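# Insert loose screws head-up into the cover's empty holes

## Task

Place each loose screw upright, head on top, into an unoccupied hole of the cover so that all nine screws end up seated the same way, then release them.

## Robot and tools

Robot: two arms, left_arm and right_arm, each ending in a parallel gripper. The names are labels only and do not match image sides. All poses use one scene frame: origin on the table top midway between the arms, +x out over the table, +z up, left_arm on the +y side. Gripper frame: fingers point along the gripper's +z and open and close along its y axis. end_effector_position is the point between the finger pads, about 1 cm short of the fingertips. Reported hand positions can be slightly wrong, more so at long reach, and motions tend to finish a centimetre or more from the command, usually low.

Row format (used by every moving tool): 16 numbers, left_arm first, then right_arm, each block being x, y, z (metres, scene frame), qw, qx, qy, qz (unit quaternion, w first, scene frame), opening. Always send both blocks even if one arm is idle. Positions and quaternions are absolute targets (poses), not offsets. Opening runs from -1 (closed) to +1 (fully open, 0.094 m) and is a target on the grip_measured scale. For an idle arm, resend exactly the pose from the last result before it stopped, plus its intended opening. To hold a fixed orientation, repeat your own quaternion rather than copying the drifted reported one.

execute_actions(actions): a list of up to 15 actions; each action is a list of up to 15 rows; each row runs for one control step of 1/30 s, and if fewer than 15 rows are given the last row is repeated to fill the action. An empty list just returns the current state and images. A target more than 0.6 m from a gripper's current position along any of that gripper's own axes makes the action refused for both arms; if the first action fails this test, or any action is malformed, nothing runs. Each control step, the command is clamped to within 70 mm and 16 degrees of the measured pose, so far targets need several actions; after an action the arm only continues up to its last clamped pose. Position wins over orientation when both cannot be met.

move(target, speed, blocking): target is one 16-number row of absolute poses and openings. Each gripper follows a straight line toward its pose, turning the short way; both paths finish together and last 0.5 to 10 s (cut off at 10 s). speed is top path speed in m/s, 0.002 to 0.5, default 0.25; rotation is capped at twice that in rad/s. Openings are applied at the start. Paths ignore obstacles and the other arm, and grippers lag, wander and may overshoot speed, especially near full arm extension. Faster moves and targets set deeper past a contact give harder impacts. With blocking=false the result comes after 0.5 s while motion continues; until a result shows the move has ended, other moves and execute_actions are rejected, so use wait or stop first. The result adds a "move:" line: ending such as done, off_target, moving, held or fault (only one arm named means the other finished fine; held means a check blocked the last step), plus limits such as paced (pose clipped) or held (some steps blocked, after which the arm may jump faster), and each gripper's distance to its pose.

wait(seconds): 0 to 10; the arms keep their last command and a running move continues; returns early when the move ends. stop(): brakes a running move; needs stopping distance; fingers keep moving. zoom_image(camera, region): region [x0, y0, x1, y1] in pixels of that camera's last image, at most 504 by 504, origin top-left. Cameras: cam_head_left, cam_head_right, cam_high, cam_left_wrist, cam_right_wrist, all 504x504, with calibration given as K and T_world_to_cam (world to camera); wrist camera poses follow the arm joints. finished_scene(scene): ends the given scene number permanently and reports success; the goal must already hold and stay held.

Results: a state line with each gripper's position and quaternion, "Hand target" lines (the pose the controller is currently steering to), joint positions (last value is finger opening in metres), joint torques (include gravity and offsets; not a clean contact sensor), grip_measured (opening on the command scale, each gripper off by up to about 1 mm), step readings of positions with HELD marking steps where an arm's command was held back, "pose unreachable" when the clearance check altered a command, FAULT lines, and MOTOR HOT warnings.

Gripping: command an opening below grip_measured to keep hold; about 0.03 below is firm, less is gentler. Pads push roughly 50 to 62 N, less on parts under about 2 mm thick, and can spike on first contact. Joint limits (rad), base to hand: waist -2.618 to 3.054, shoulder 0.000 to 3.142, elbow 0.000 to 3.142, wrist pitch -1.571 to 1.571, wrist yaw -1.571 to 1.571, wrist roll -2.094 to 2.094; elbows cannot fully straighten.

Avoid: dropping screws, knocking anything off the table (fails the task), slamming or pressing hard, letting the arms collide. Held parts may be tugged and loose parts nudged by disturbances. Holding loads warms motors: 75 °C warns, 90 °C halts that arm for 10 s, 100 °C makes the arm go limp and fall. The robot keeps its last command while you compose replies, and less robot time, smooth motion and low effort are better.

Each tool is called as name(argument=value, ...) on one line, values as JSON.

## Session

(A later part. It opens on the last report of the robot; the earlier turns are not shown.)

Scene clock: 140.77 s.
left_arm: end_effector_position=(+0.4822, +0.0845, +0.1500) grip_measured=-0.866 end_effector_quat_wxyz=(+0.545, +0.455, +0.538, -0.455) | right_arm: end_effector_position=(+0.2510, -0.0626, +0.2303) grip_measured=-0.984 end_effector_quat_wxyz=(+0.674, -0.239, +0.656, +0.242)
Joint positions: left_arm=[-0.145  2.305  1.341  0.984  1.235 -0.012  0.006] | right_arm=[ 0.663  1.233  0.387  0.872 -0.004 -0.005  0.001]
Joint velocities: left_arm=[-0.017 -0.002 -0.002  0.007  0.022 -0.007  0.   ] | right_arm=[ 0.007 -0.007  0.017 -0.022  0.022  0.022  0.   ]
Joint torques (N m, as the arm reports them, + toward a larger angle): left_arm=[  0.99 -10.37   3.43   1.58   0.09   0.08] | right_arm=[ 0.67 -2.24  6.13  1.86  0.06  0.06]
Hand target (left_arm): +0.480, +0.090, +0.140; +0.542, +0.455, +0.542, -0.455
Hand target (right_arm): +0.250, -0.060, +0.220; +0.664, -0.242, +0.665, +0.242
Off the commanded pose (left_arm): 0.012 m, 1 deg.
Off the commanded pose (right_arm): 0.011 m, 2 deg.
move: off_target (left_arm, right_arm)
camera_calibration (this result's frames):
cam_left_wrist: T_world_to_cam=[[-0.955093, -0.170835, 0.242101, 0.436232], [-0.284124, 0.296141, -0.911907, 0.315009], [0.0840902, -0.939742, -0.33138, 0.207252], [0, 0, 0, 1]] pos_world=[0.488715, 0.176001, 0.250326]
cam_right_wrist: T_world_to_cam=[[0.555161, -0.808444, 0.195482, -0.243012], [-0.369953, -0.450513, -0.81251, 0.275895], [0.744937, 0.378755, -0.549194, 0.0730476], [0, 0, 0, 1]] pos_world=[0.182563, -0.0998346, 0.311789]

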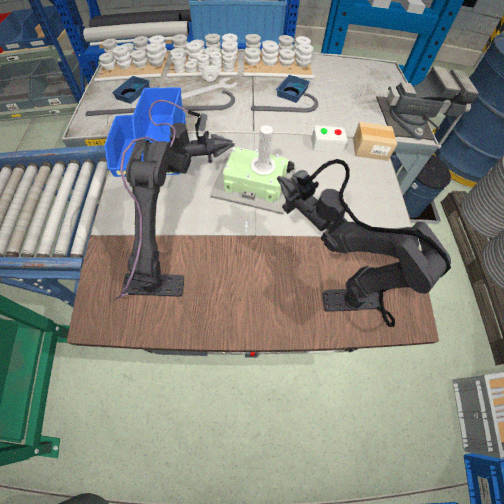

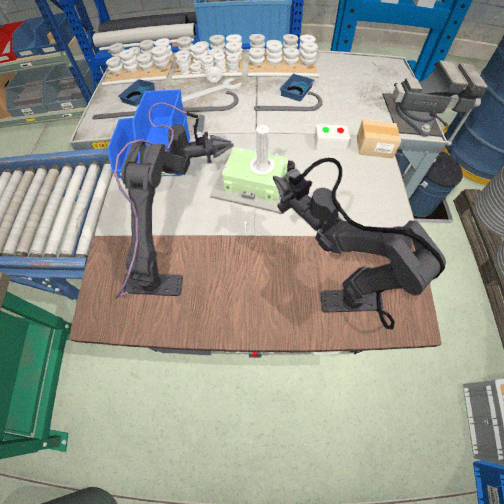

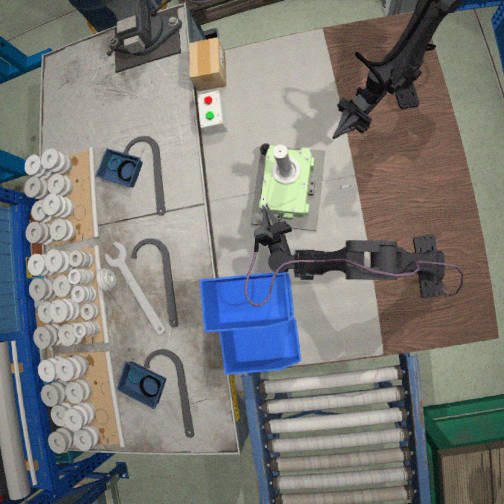

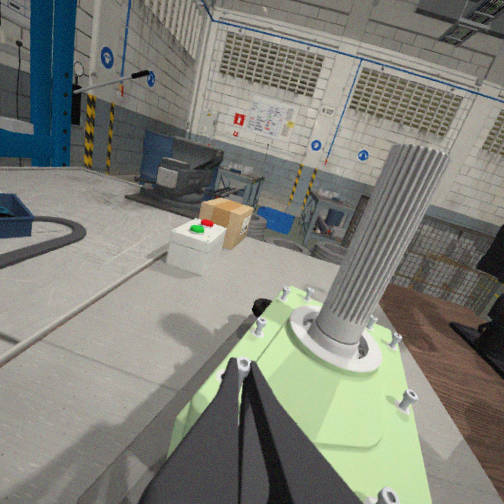

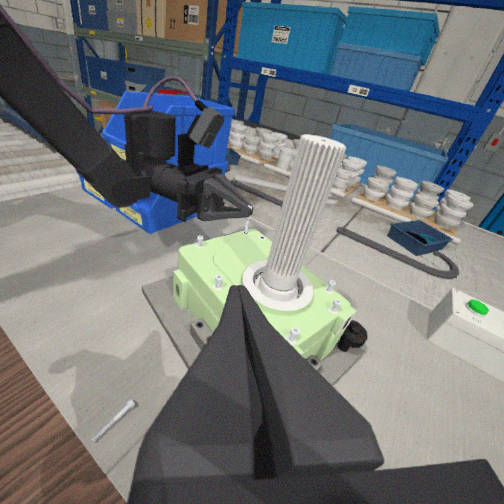

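move(target=[0.479,0.090,0.133,0.5417,0.4545,0.5417,-0.4545,-1,0.25,-0.06,0.22,0.6645,-0.2418,0.6645,0.2418,-1], speed=0.01)

zoom_image(camera="cam_right_wrist", region=[150,170,270,260])

zoom_image(camera="cam_head_left", region=[200,120,280,180])

Scene clock: 142.93 s.
left_arm: end_effector_position=(+0.4821, +0.0844, +0.1498) grip_measured=-0.866 end_effector_quat_wxyz=(+0.552, +0.460, +0.530, -0.450) | right_arm: end_effector_position=(+0.2510, -0.0626, +0.2303) grip_measured=-0.984 end_effector_quat_wxyz=(+0.674, -0.239, +0.656, +0.242)
Joint positions: left_arm=[-0.145  2.315  1.341  1.018  1.236 -0.012  0.006] | right_arm=[ 0.663  1.233  0.387  0.872 -0.004 -0.005  0.001]
Joint velocities: left_arm=[ 0.002 -0.017 -0.007 -0.037 -0.007 -0.051  0.   ] | right_arm=[ 0.002  0.017  0.007 -0.037 -0.095  0.037  0.001]
Joint torques (N m, as the arm reports them, + toward a larger angle): left_arm=[ 0.89 -9.95  2.8   1.46  0.06  0.06] | right_arm=[ 0.65 -2.21  6.13  1.86  0.05  0.05]
Hand target (left_arm): +0.479, +0.090, +0.133; +0.542, +0.454, +0.542, -0.455
Hand target (right_arm): +0.250, -0.060, +0.220; +0.664, -0.242, +0.665, +0.242
Off the commanded pose (left_arm): 0.018 m, 2 deg.
Off the commanded pose (right_arm): 0.011 m, 2 deg.
move: off_target (left_arm, right_arm)
camera_calibration (this result's frames):
cam_left_wrist: T_world_to_cam=[[-0.960934, -0.168818, 0.219333, 0.442268], [-0.261373, 0.292794, -0.919758, 0.305358], [0.0910522, -0.941155, -0.32548, 0.203027], [0, 0, 0, 1]] pos_world=[0.486316, 0.176335, 0.249933]
cam_right_wrist: T_world_to_cam=[[0.555161, -0.808444, 0.195482, -0.243012], [-0.369953, -0.450513, -0.81251, 0.275895], [0.744937, 0.378755, -0.549194, 0.0730476], [0, 0, 0, 1]] pos_world=[0.182563, -0.0998346, 0.311789]

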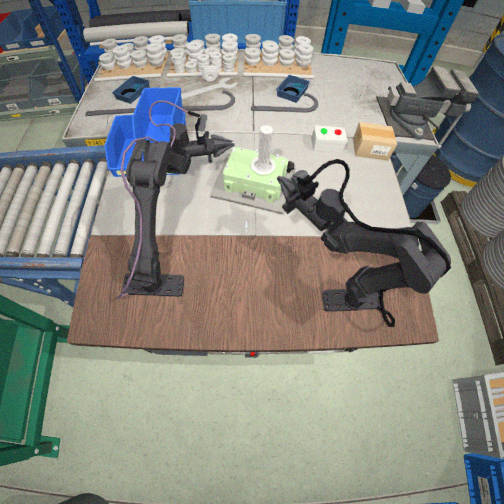

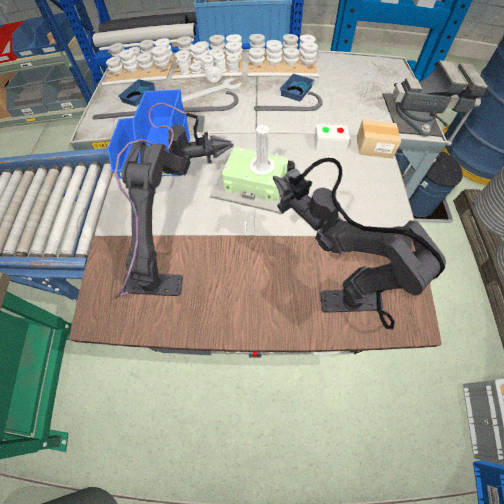

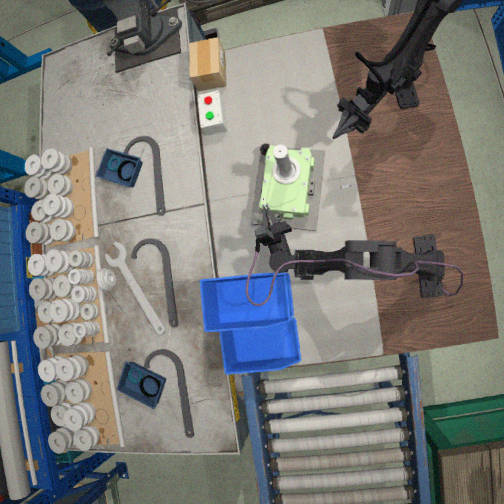

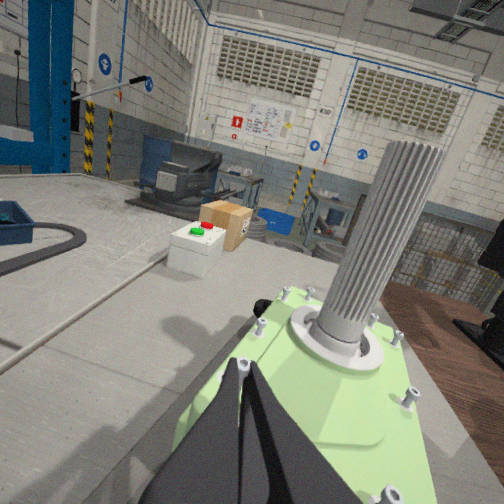

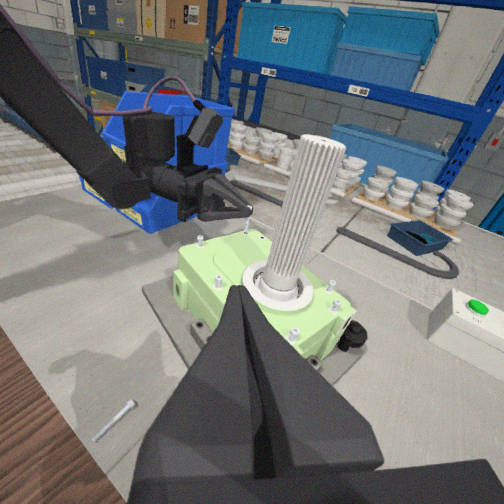

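Region (150, 170, 270, 260) of cam_right_wrist's 504x504 image, scaled by 4.200, with more detail than that image has; it fills the top 378 rows of this view, and the rest is white.

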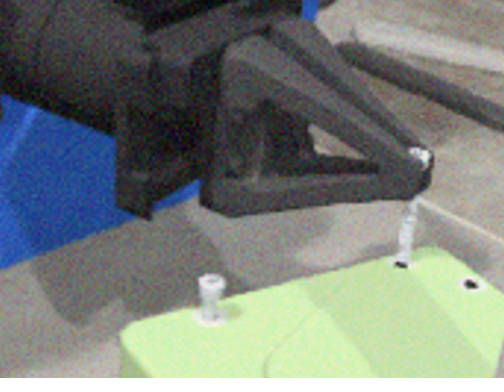

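Region (200, 120, 280, 180) of cam_head_left's 504x504 image, scaled by 6.300, with more detail than that image has; it fills the top 378 rows of this view, and the rest is white.

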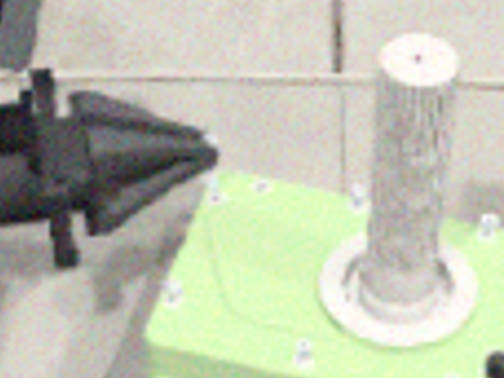

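move(target=[0.474,0.078,0.138,0.5417,0.4545,0.5417,-0.4545,-1,0.25,-0.06,0.22,0.6645,-0.2418,0.6645,0.2418,-1], speed=0.01)

zoom_image(camera="cam_right_wrist", region=[150,170,270,260])

zoom_image(camera="cam_head_left", region=[200,120,280,180])

Scene clock: 145.00 s.
left_arm: end_effector_position=(+0.4808, +0.0836, +0.1489) grip_measured=-0.866 end_effector_quat_wxyz=(+0.558, +0.460, +0.527, -0.445) | right_arm: end_effector_position=(+0.2510, -0.0626, +0.2303) grip_measured=-0.984 end_effector_quat_wxyz=(+0.674, -0.239, +0.656, +0.242)
Joint positions: left_arm=[-0.149  2.315  1.326  1.047  1.224 -0.012  0.006] | right_arm=[ 0.663  1.233  0.387  0.872 -0.004 -0.005  0.001]
Joint velocities: left_arm=[-0.017 -0.007 -0.017 -0.051  0.037  0.022 -0.   ] | right_arm=[-0.012  0.002 -0.012 -0.022 -0.051 -0.125 -0.001]
Joint torques (N m, as the arm reports them, + toward a larger angle): left_arm=[ -1.19 -11.34   2.65   1.16  -0.12   0.06] | right_arm=[ 0.66 -2.24  6.11  1.86  0.06  0.05]
Hand target (left_arm): +0.474, +0.078, +0.138; +0.542, +0.454, +0.541, -0.455
Hand target (right_arm): +0.250, -0.060, +0.220; +0.664, -0.242, +0.665, +0.242
Off the commanded pose (left_arm): 0.014 m, 3 deg.
Off the commanded pose (right_arm): 0.011 m, 2 deg.
move: off_target (left_arm, right_arm)
camera_calibration (this result's frames):
cam_left_wrist: T_world_to_cam=[[-0.962441, -0.176601, 0.2062, 0.444412], [-0.250827, 0.287782, -0.924266, 0.300437], [0.103886, -0.941272, -0.32127, 0.195269], [0, 0, 0, 1]] pos_world=[0.482793, 0.175825, 0.24878]
cam_right_wrist: T_world_to_cam=[[0.555161, -0.808444, 0.195482, -0.243012], [-0.369953, -0.450513, -0.81251, 0.275895], [0.744937, 0.378755, -0.549194, 0.0730476], [0, 0, 0, 1]] pos_world=[0.182563, -0.0998346, 0.311789]

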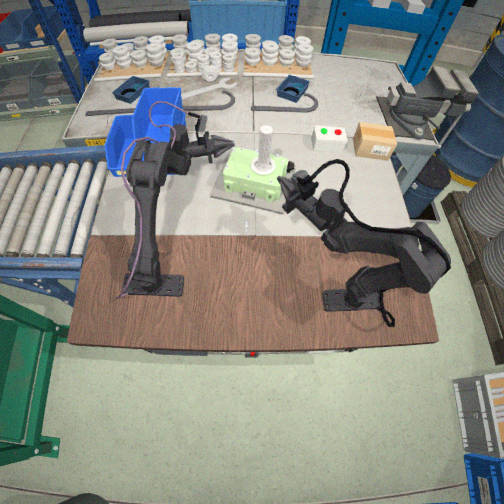

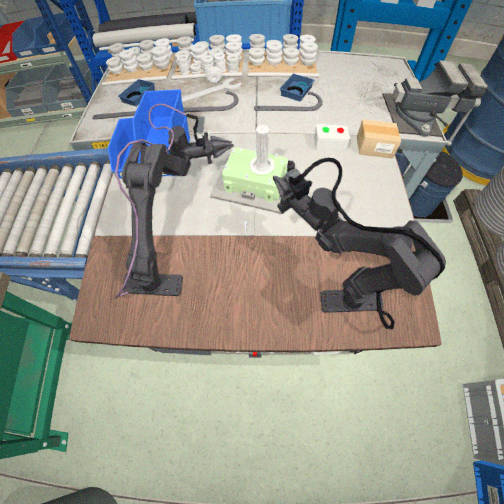

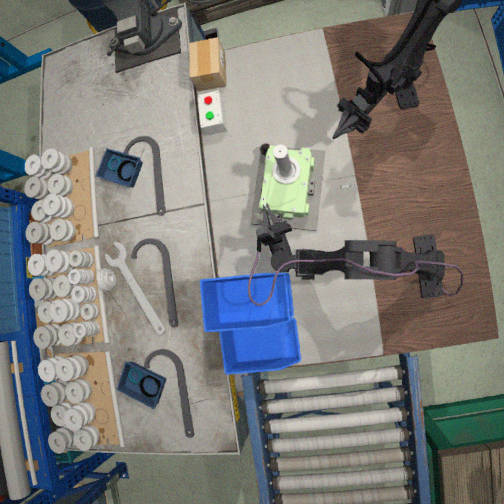

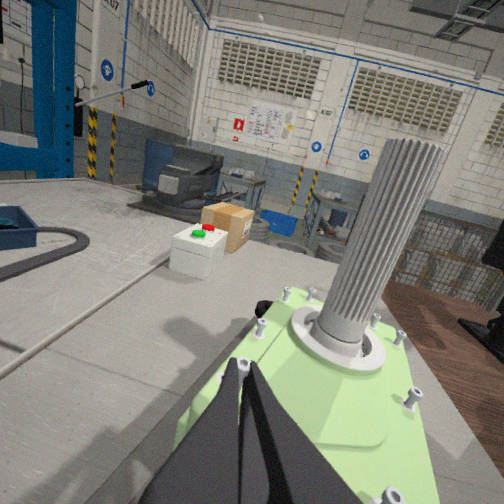

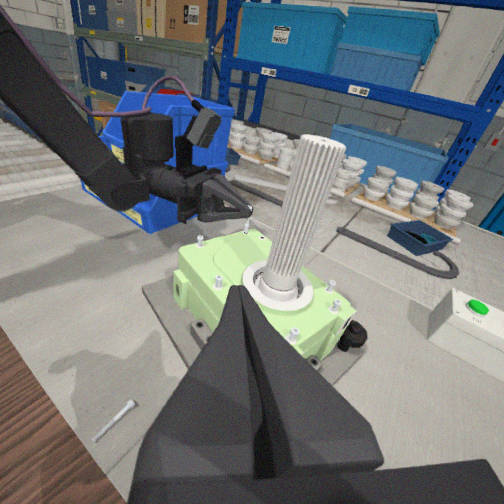

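Region (150, 170, 270, 260) of cam_right_wrist's 504x504 image, scaled by 4.200, with more detail than that image has; it fills the top 378 rows of this view, and the rest is white.

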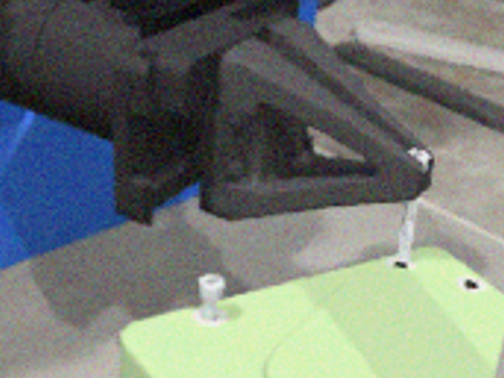

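Region (200, 120, 280, 180) of cam_head_left's 504x504 image, scaled by 6.300, with more detail than that image has; it fills the top 378 rows of this view, and the rest is white.

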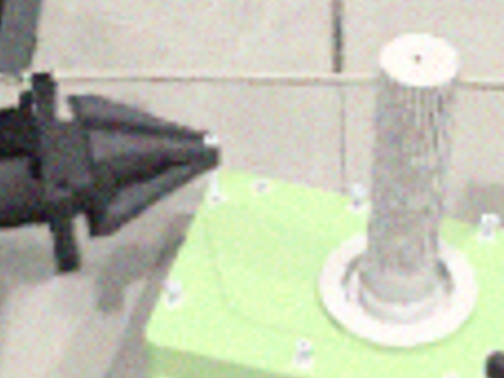

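Tip is sticking; reduce pressure and continue -x.

move(target=[0.470,0.078,0.144,0.5417,0.4545,0.5417,-0.4545,-1,0.25,-0.06,0.22,0.6645,-0.2418,0.6645,0.2418,-1], speed=0.01)

zoom_image(camera="cam_right_wrist", region=[150,170,270,260])

Scene clock: 147.80 s.
left_arm: end_effector_position=(+0.4783, +0.0846, +0.1493) grip_measured=-0.866 end_effector_quat_wxyz=(+0.559, +0.457, +0.531, -0.444) | right_arm: end_effector_position=(+0.2510, -0.0626, +0.2303) grip_measured=-0.984 end_effector_quat_wxyz=(+0.674, -0.239, +0.656, +0.242)
Joint positions: left_arm=[-0.149  2.301  1.303  1.052  1.214 -0.012  0.006] | right_arm=[ 0.663  1.233  0.387  0.872 -0.004 -0.005  0.001]
Joint velocities: left_arm=[ 0.012 -0.022  0.007  0.022  0.022 -0.007 -0.   ] | right_arm=[ 0.017 -0.002 -0.002  0.007  0.066  0.066  0.001]
Joint torques (N m, as the arm reports them, + toward a larger angle): left_arm=[ -1.33 -12.06   2.98   1.05  -0.02   0.03] | right_arm=[ 0.64 -2.25  6.1   1.86  0.05  0.05]
Hand target (left_arm): +0.470, +0.078, +0.144; +0.542, +0.454, +0.541, -0.455
Hand target (right_arm): +0.250, -0.060, +0.220; +0.664, -0.242, +0.665, +0.242
Off the commanded pose (left_arm): 0.012 m, 3 deg.
Off the commanded pose (right_arm): 0.011 m, 2 deg.
move: off_target (left_arm, right_arm)
camera_calibration (this result's frames):
cam_left_wrist: T_world_to_cam=[[-0.959764, -0.186148, 0.210242, 0.441027], [-0.257574, 0.285395, -0.92315, 0.303103], [0.111841, -0.940159, -0.321858, 0.192815], [0, 0, 0, 1]] pos_world=[0.479789, 0.176869, 0.249147]
cam_right_wrist: T_world_to_cam=[[0.555161, -0.808444, 0.195482, -0.243012], [-0.369953, -0.450513, -0.81251, 0.275895], [0.744937, 0.378755, -0.549194, 0.0730476], [0, 0, 0, 1]] pos_world=[0.182563, -0.0998346, 0.311789]

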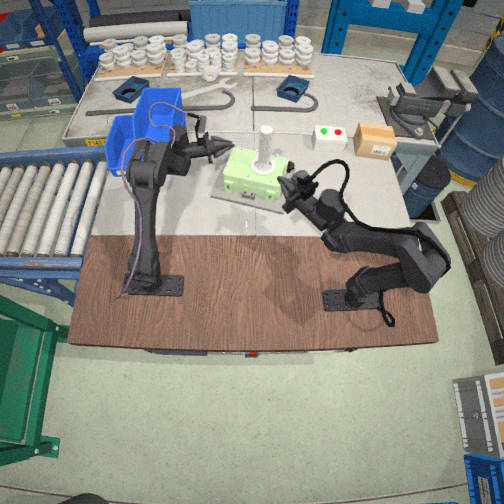

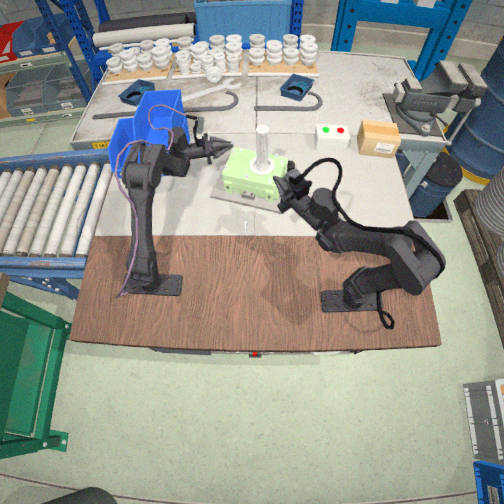

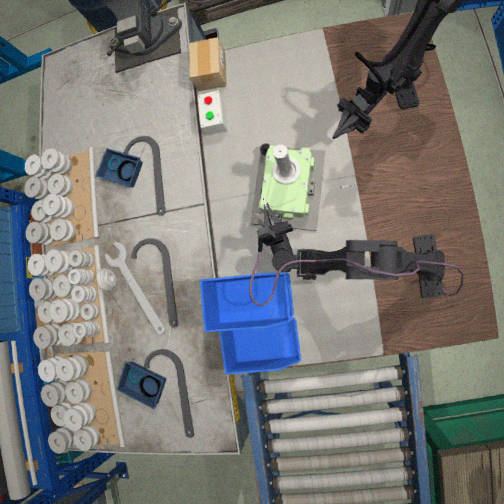

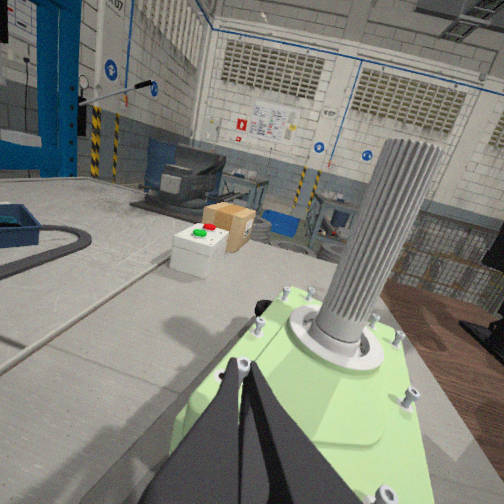

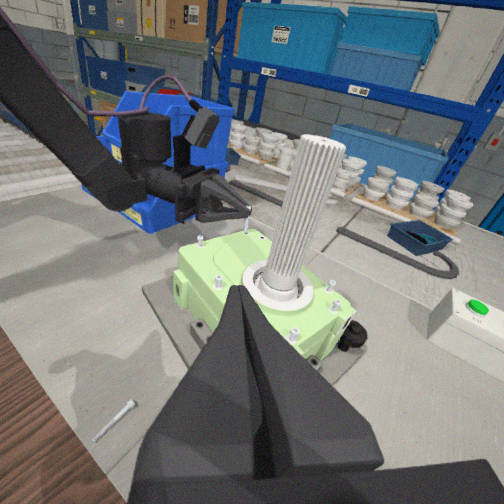

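Region (150, 170, 270, 260) of cam_right_wrist's 504x504 image, scaled by 4.200, with more detail than that image has; it fills the top 378 rows of this view, and the rest is white.

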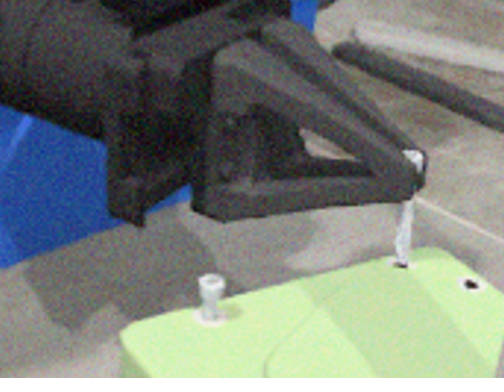

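Needs a bit −y.

move(target=[0.470,0.072,0.144,0.5417,0.4545,0.5417,-0.4545,-1,0.25,-0.06,0.22,0.6645,-0.2418,0.6645,0.2418,-1], speed=0.01)

zoom_image(camera="cam_right_wrist", region=[150,170,270,260])

Scene clock: 150.50 s.
left_arm: end_effector_position=(+0.4781, +0.0801, +0.1459) grip_measured=-0.866 end_effector_quat_wxyz=(+0.552, +0.451, +0.540, -0.448) | right_arm: end_effector_position=(+0.2510, -0.0626, +0.2303) grip_measured=-0.984 end_effector_quat_wxyz=(+0.674, -0.239, +0.656, +0.242)
Joint positions: left_arm=[-0.159  2.301  1.303  1.026  1.201 -0.012  0.006] | right_arm=[ 0.663  1.233  0.387  0.872 -0.004 -0.005  0.001]
Joint velocities: left_arm=[ 0.022  0.007  0.007  0.007 -0.007 -0.022 -0.001] | right_arm=[-0.002 -0.007  0.012 -0.022 -0.022 -0.037 -0.   ]
Joint torques (N m, as the arm reports them, + toward a larger angle): left_arm=[ -1.58 -11.96   3.47   1.29   0.     0.06] | right_arm=[ 0.66 -2.23  6.11  1.85  0.06  0.05]
Hand target (left_arm): +0.470, +0.072, +0.144; +0.542, +0.454, +0.542, -0.455
Hand target (right_arm): +0.250, -0.060, +0.220; +0.664, -0.242, +0.665, +0.242
Off the commanded pose (left_arm): 0.012 m, 1 deg.
Off the commanded pose (right_arm): 0.011 m, 2 deg.
move: off_target (left_arm, right_arm)
camera_calibration (this result's frames):
cam_left_wrist: T_world_to_cam=[[-0.953478, -0.189575, 0.234394, 0.434487], [-0.282258, 0.288326, -0.914986, 0.311552], [0.105877, -0.938578, -0.328421, 0.191185], [0, 0, 0, 1]] pos_world=[0.48197, 0.171982, 0.246014]
cam_right_wrist: T_world_to_cam=[[0.555161, -0.808444, 0.195482, -0.243012], [-0.369953, -0.450513, -0.81251, 0.275895], [0.744937, 0.378755, -0.549194, 0.0730476], [0, 0, 0, 1]] pos_world=[0.182563, -0.0998346, 0.311789]

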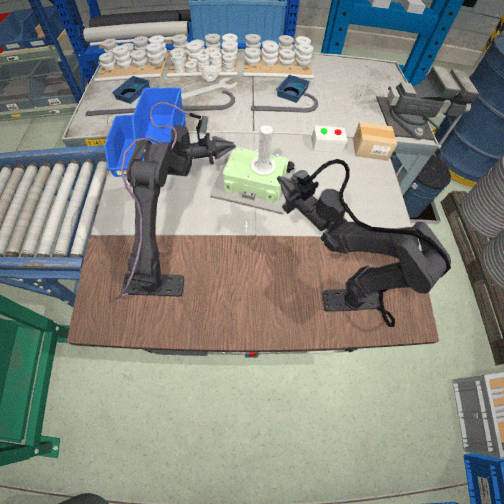

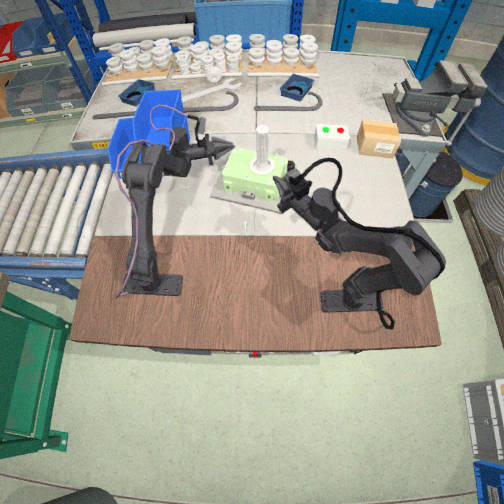

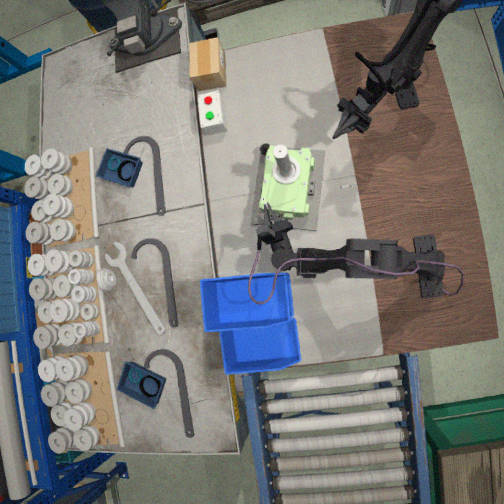

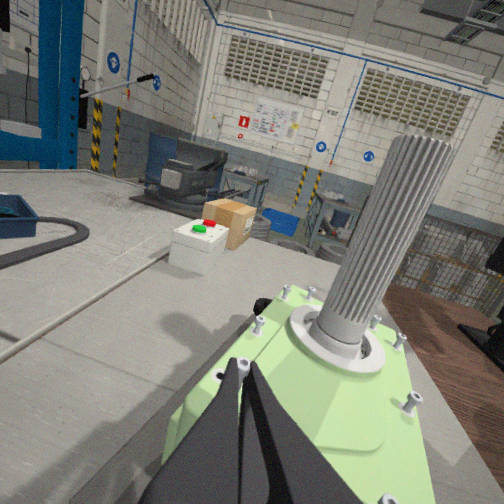

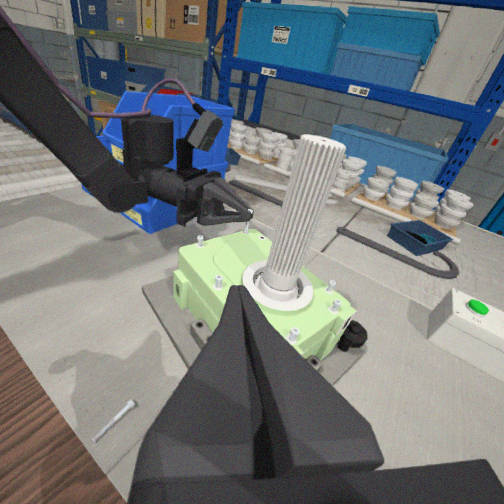

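Region (150, 170, 270, 260) of cam_right_wrist's 504x504 image, scaled by 4.200, with more detail than that image has; it fills the top 378 rows of this view, and the rest is white.

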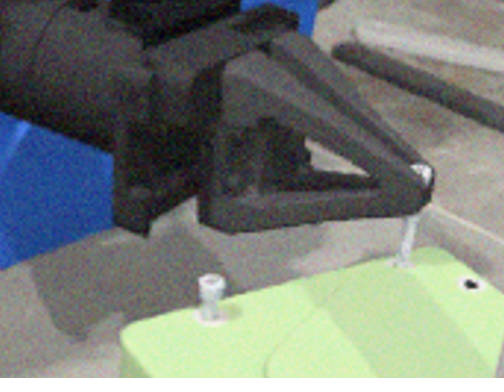

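move(target=[0.476,0.078,0.146,0.5417,0.4545,0.5417,-0.4545,-0.4,0.25,-0.06,0.22,0.6645,-0.2418,0.6645,0.2418,-1], speed=0.02)

move(target=[0.476,0.10,0.21,0.5417,0.4545,0.5417,-0.4545,-0.4,0.25,-0.06,0.22,0.6645,-0.2418,0.6645,0.2418,-1], speed=0.08)

zoom_image(camera="cam_right_wrist", region=[150,170,270,260])

move(target=[0.26,0.15,0.2,0,0,1,0,-0.3,0.2,-0.22,0.25,0.6645,-0.2418,0.6645,0.2418,-1], speed=0.2)

move(target=[0.231,0.03,0.04,0,0,1,0,-0.3,0.2,-0.22,0.25,0.6645,-0.2418,0.6645,0.2418,-1], speed=0.15)

Scene clock: 151.73 s.
left_arm: end_effector_position=(+0.4776, +0.0800, +0.1427) grip_measured=-0.402 end_effector_quat_wxyz=(+0.544, +0.448, +0.546, -0.453) | right_arm: end_effector_position=(+0.2510, -0.0626, +0.2303) grip_measured=-0.984 end_effector_quat_wxyz=(+0.674, -0.239, +0.656, +0.242)
Joint positions: left_arm=[-0.159  2.301  1.303  1.002  1.204 -0.012  0.028] | right_arm=[ 0.663  1.233  0.387  0.872 -0.004 -0.005  0.001]
Joint velocities: left_arm=[ 0.032  0.012  0.017  0.037 -0.007 -0.051  0.   ] | right_arm=[-0.012 -0.012  0.002  0.022 -0.081  0.007 -0.001]
Joint torques (N m, as the arm reports them, + toward a larger angle): left_arm=[ -0.25 -11.42   5.47   1.38   0.12   0.06] | right_arm=[ 0.66 -2.24  6.11  1.86  0.07  0.06]
Hand target (left_arm): +0.476, +0.078, +0.146; +0.542, +0.454, +0.542, -0.455
Hand target (right_arm): +0.250, -0.060, +0.220; +0.664, -0.242, +0.665, +0.242
Off the commanded pose (left_arm): 0.004 m, 1 deg.
Off the commanded pose (right_arm): 0.011 m, 2 deg.
move: off_target (right_arm)
camera_calibration (this result's frames):
cam_left_wrist: T_world_to_cam=[[-0.94835, -0.187707, 0.25573, 0.429107], [-0.302573, 0.293058, -0.906955, 0.316705], [0.0952976, -0.937488, -0.334716, 0.195947], [0, 0, 0, 1]] pos_world=[0.484097, 0.171432, 0.243088]
cam_right_wrist: T_world_to_cam=[[0.555161, -0.808444, 0.195482, -0.243012], [-0.369953, -0.450513, -0.81251, 0.275895], [0.744937, 0.378755, -0.549194, 0.0730476], [0, 0, 0, 1]] pos_world=[0.182563, -0.0998346, 0.311789]

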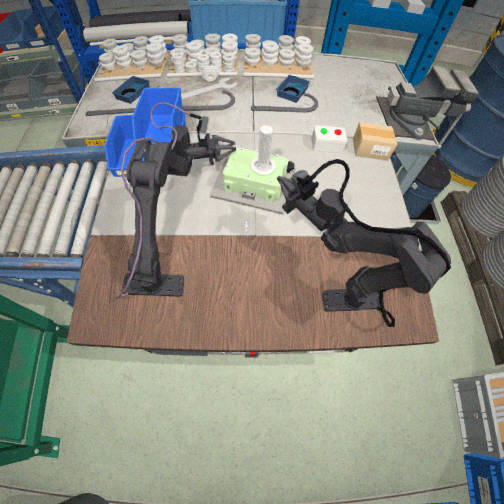

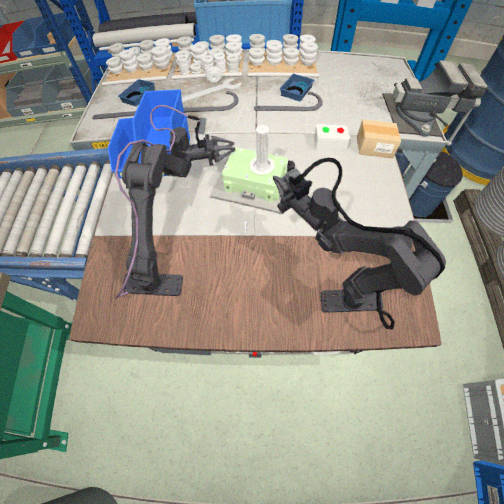

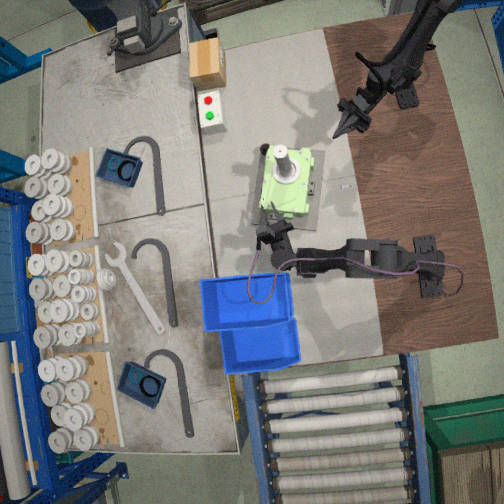

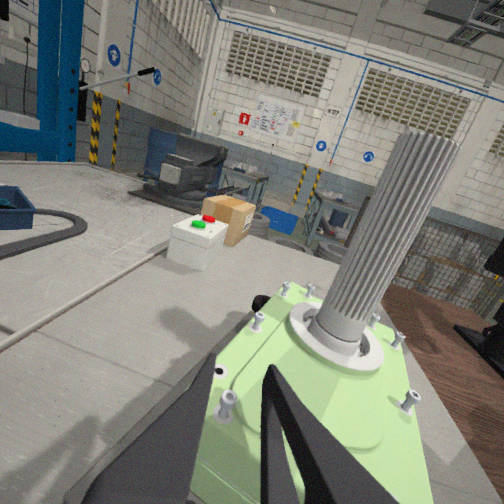

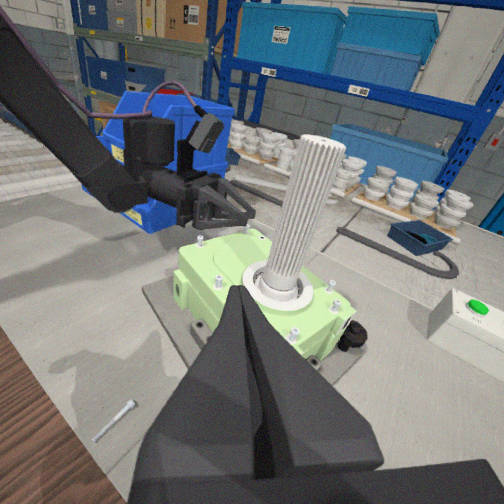

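Scene clock: 153.20 s.
left_arm: end_effector_position=(+0.4722, +0.0935, +0.1914) grip_measured=-0.402 end_effector_quat_wxyz=(+0.530, +0.447, +0.552, -0.464) | right_arm: end_effector_position=(+0.2510, -0.0626, +0.2303) grip_measured=-0.984 end_effector_quat_wxyz=(+0.674, -0.239, +0.656, +0.242)
Joint positions: left_arm=[-0.129  2.161  1.319  0.813  1.252 -0.012  0.028] | right_arm=[ 0.663  1.233  0.387  0.872 -0.004 -0.005  0.001]
Joint velocities: left_arm=[-0.007 -0.012 -0.002 -0.007 -0.037 -0.051  0.001] | right_arm=[-0.012 -0.007 -0.007  0.007 -0.007 -0.066 -0.001]
Joint torques (N m, as the arm reports them, + toward a larger angle): left_arm=[  1.28 -12.23   7.36   1.31   0.15   0.06] | right_arm=[ 0.65 -2.25  6.1   1.85  0.06  0.06]
Hand target (left_arm): +0.475, +0.100, +0.210; +0.542, +0.454, +0.541, -0.455
Hand target (right_arm): +0.250, -0.060, +0.220; +0.664, -0.242, +0.665, +0.242
Off the commanded pose (left_arm): 0.020 m, 2 deg.
Off the commanded pose (right_arm): 0.011 m, 2 deg.
move: off_target (left_arm, right_arm)
camera_calibration (this result's frames):
cam_left_wrist: T_world_to_cam=[[-0.942466, -0.17208, 0.286612, 0.403852], [-0.327495, 0.303117, -0.894912, 0.363864], [0.067119, -0.937288, -0.342033, 0.240098], [0, 0, 0, 1]] pos_world=[0.483665, 0.184242, 0.291999]
cam_right_wrist: T_world_to_cam=[[0.555161, -0.808444, 0.195482, -0.243012], [-0.369953, -0.450513, -0.81251, 0.275895], [0.744937, 0.378755, -0.549194, 0.0730476], [0, 0, 0, 1]] pos_world=[0.182563, -0.0998346, 0.311789]

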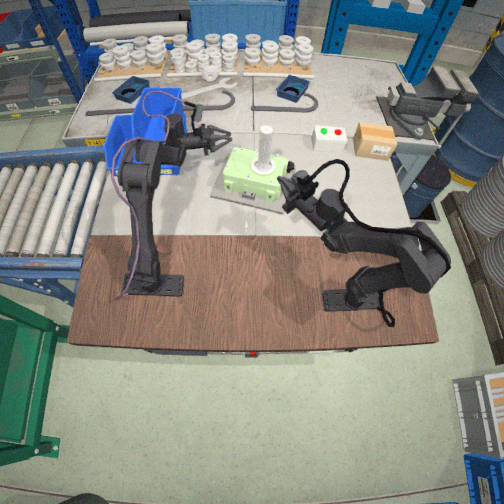

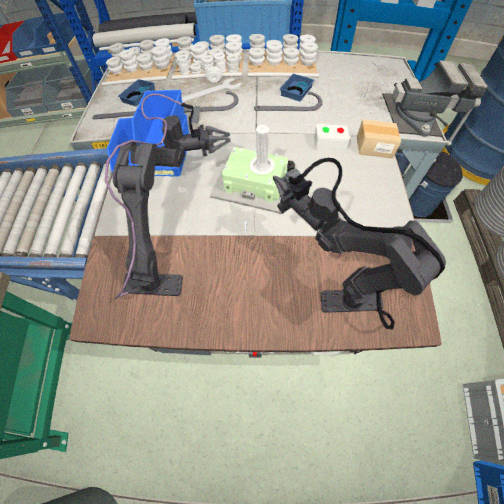

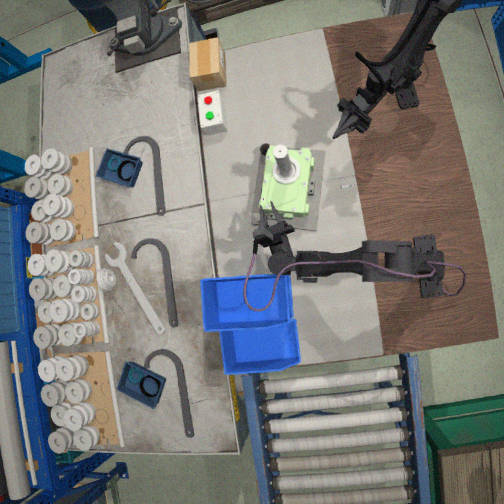

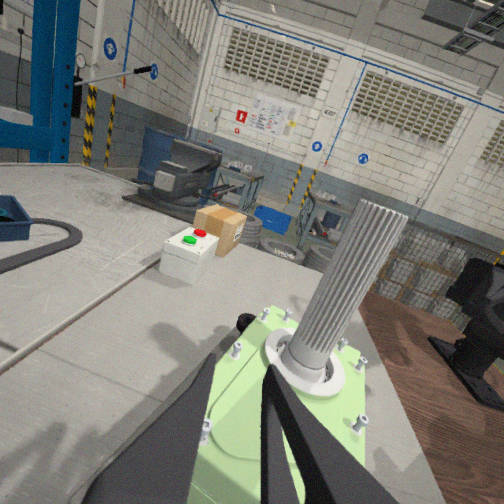

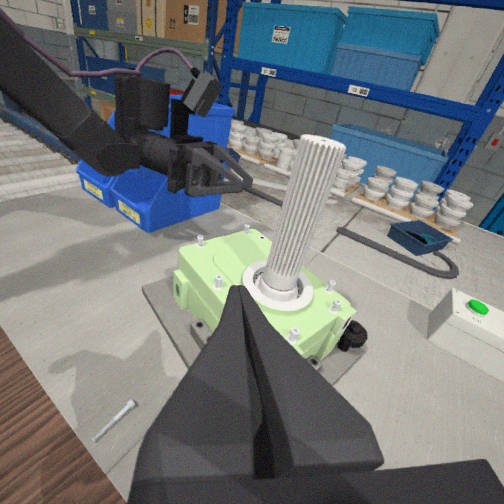

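Region (150, 170, 270, 260) of cam_right_wrist's 504x504 image, scaled by 4.200, with more detail than that image has; it fills the top 378 rows of this view, and the rest is white.

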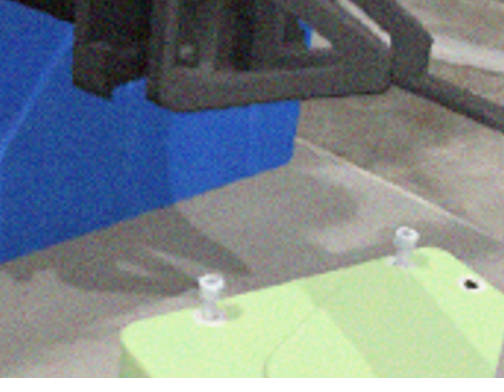

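Scene clock: 158.63 s.
left_arm: end_effector_position=(+0.2604, +0.1525, +0.1944) grip_measured=-0.302 end_effector_quat_wxyz=(+0.009, +0.005, +1.000, -0.015) | right_arm: end_effector_position=(+0.2035, -0.2189, +0.2451) grip_measured=-0.984 end_effector_quat_wxyz=(+0.660, -0.240, +0.669, +0.244)
Joint positions: left_arm=[-0.586  1.74   1.756 -1.555  0.014 -0.594  0.033] | right_arm=[-0.228  0.542  0.275  0.251 -0.898 -0.003  0.001]
Joint velocities: left_arm=[ 0.012 -0.007 -0.012  0.037  0.066 -0.022  0.   ] | right_arm=[-0.017 -0.007 -0.007 -0.007  0.007  0.022 -0.001]
Joint torques (N m, as the arm reports them, + toward a larger angle): left_arm=[-0.95 -6.98  6.37  0.17 -0.18 -0.09] | right_arm=[-0.64 -1.25  7.85  1.44 -0.08 -0.02]
Hand target (left_arm): +0.260, +0.152, +0.198; +0.015, +0.004, +1.000, -0.009
Hand target (right_arm): +0.199, -0.219, +0.250; +0.664, -0.243, +0.664, +0.241
Off the commanded pose (left_arm): 0.006 m, 2 deg.
Off the commanded pose (right_arm): 0.006 m, 1 deg.
joint sent to its limit (left arm) — the command would take joint 4 (wrist pitch) past its lower limit, so that joint was sent only as far as its limit.
move: done
camera_calibration (this result's frames):
cam_left_wrist: T_world_to_cam=[[0.238561, -0.97075, 0.0270911, 0.078226], [-0.916584, -0.215857, 0.33657, 0.272408], [-0.320877, -0.105124, -0.941269, 0.401196], [0, 0, 0, 1]] pos_world=[0.359758, 0.176914, 0.283829]
cam_right_wrist: T_world_to_cam=[[0.564756, -0.804476, 0.184032, -0.344176], [-0.398059, -0.460891, -0.793176, 0.198617], [0.72291, 0.374696, -0.58052, 0.187069], [0, 0, 0, 1]] pos_world=[0.138203, -0.255435, 0.329475]

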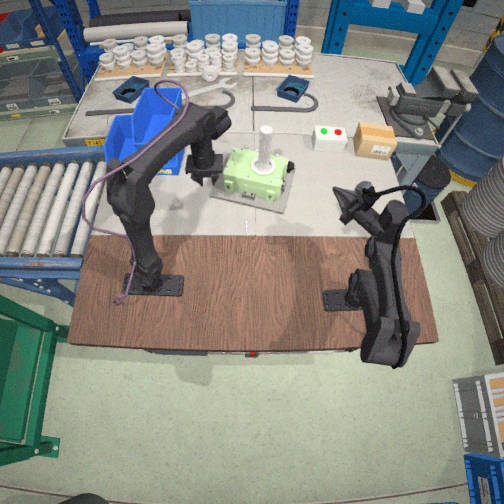

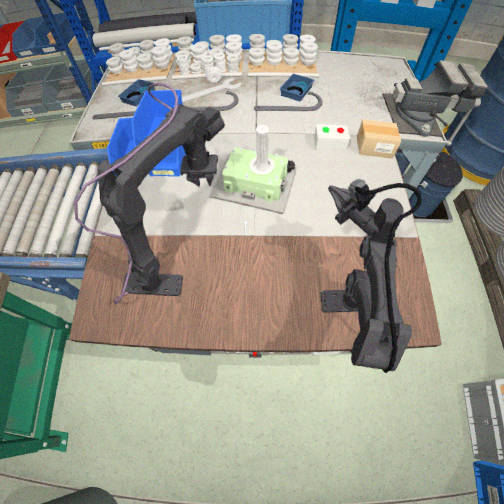

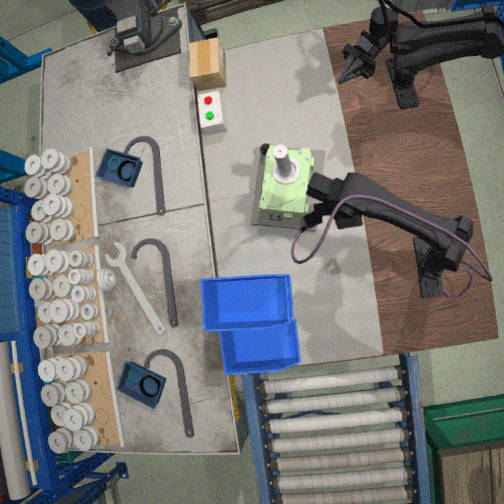

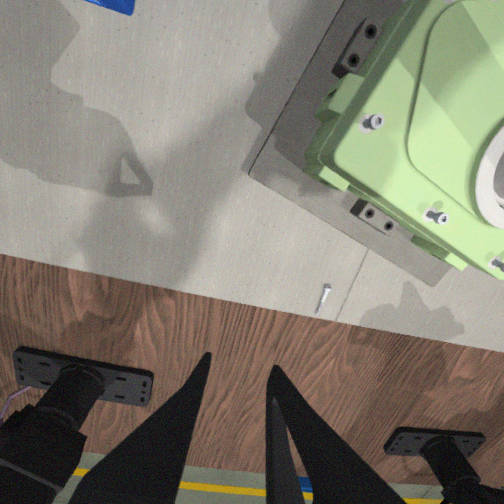

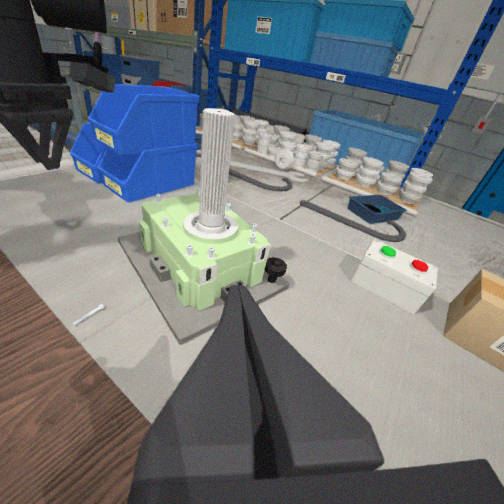

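Scene clock: 160.47 s.
left_arm: end_effector_position=(+0.2310, +0.0307, +0.0424) grip_measured=-0.302 end_effector_quat_wxyz=(-0.006, +0.003, +1.000, -0.003) | right_arm: end_effector_position=(+0.2031, -0.2191, +0.2451) grip_measured=-0.984 end_effector_quat_wxyz=(+0.660, -0.241, +0.669, +0.245)
Joint positions: left_arm=[-0.899  2.03   1.531 -1.075  0.014 -0.911  0.033] | right_arm=[-0.232  0.542  0.275  0.251 -0.905 -0.003  0.001]
Joint velocities: left_arm=[-0.002 -0.022  0.002  0.037 -0.051  0.007  0.   ] | right_arm=[-0.002  0.002 -0.017 -0.022 -0.037 -0.022 -0.001]
Joint torques (N m, as the arm reports them, + toward a larger angle): left_arm=[-0.59 -9.31  4.56  0.34 -0.19 -0.1 ] | right_arm=[-0.57 -0.59  7.91  1.49 -0.07  0.03]
Hand target (left_arm): +0.231, +0.030, +0.041; +0.000, +0.000, +1.000, -0.001
Hand target (right_arm): +0.200, -0.220, +0.250; +0.665, -0.242, +0.664, +0.242
Off the commanded pose (left_arm): 0.002 m, 1 deg.
Off the commanded pose (right_arm): 0.006 m, 1 deg.
move: done
camera_calibration (this result's frames):
cam_left_wrist: T_world_to_cam=[[0.242635, -0.970115, -0.00243017, -0.0285664], [-0.9051, -0.227274, 0.359362, 0.267108], [-0.349175, -0.0849942, -0.933195, 0.241514], [0, 0, 0, 1]] pos_world=[0.333021, 0.0535213, 0.129322]
cam_right_wrist: T_world_to_cam=[[0.566898, -0.802987, 0.183954, -0.344165], [-0.396808, -0.461862, -0.793238, 0.197943], [0.721921, 0.37669, -0.58046, 0.188056], [0, 0, 0, 1]] pos_world=[0.13789, -0.255776, 0.329485]

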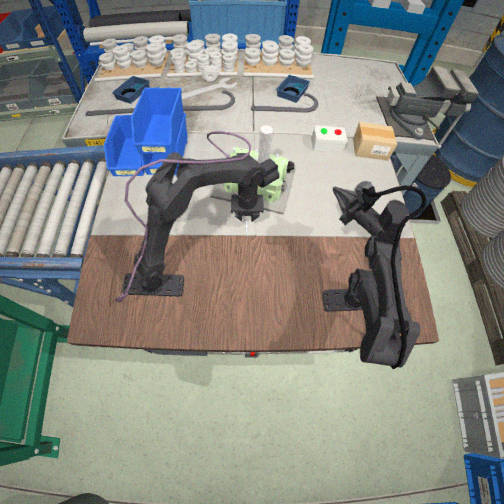

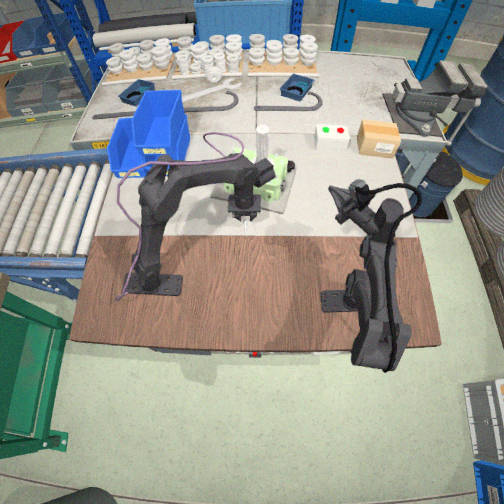

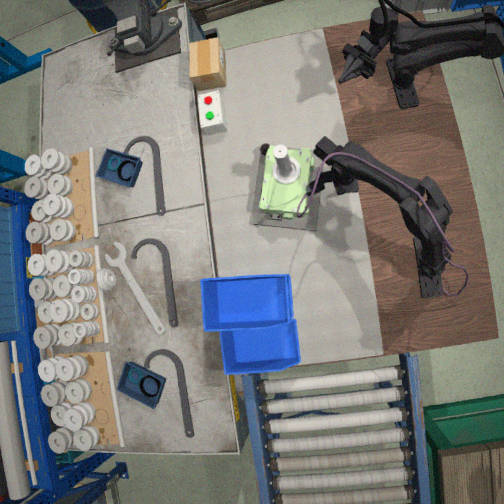

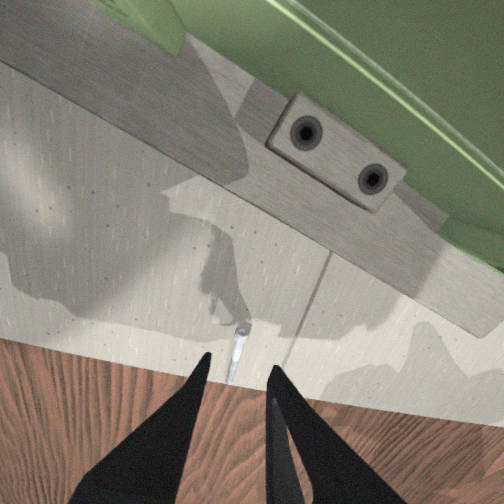

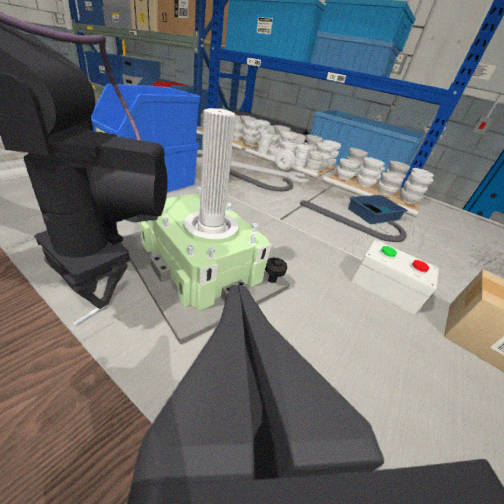

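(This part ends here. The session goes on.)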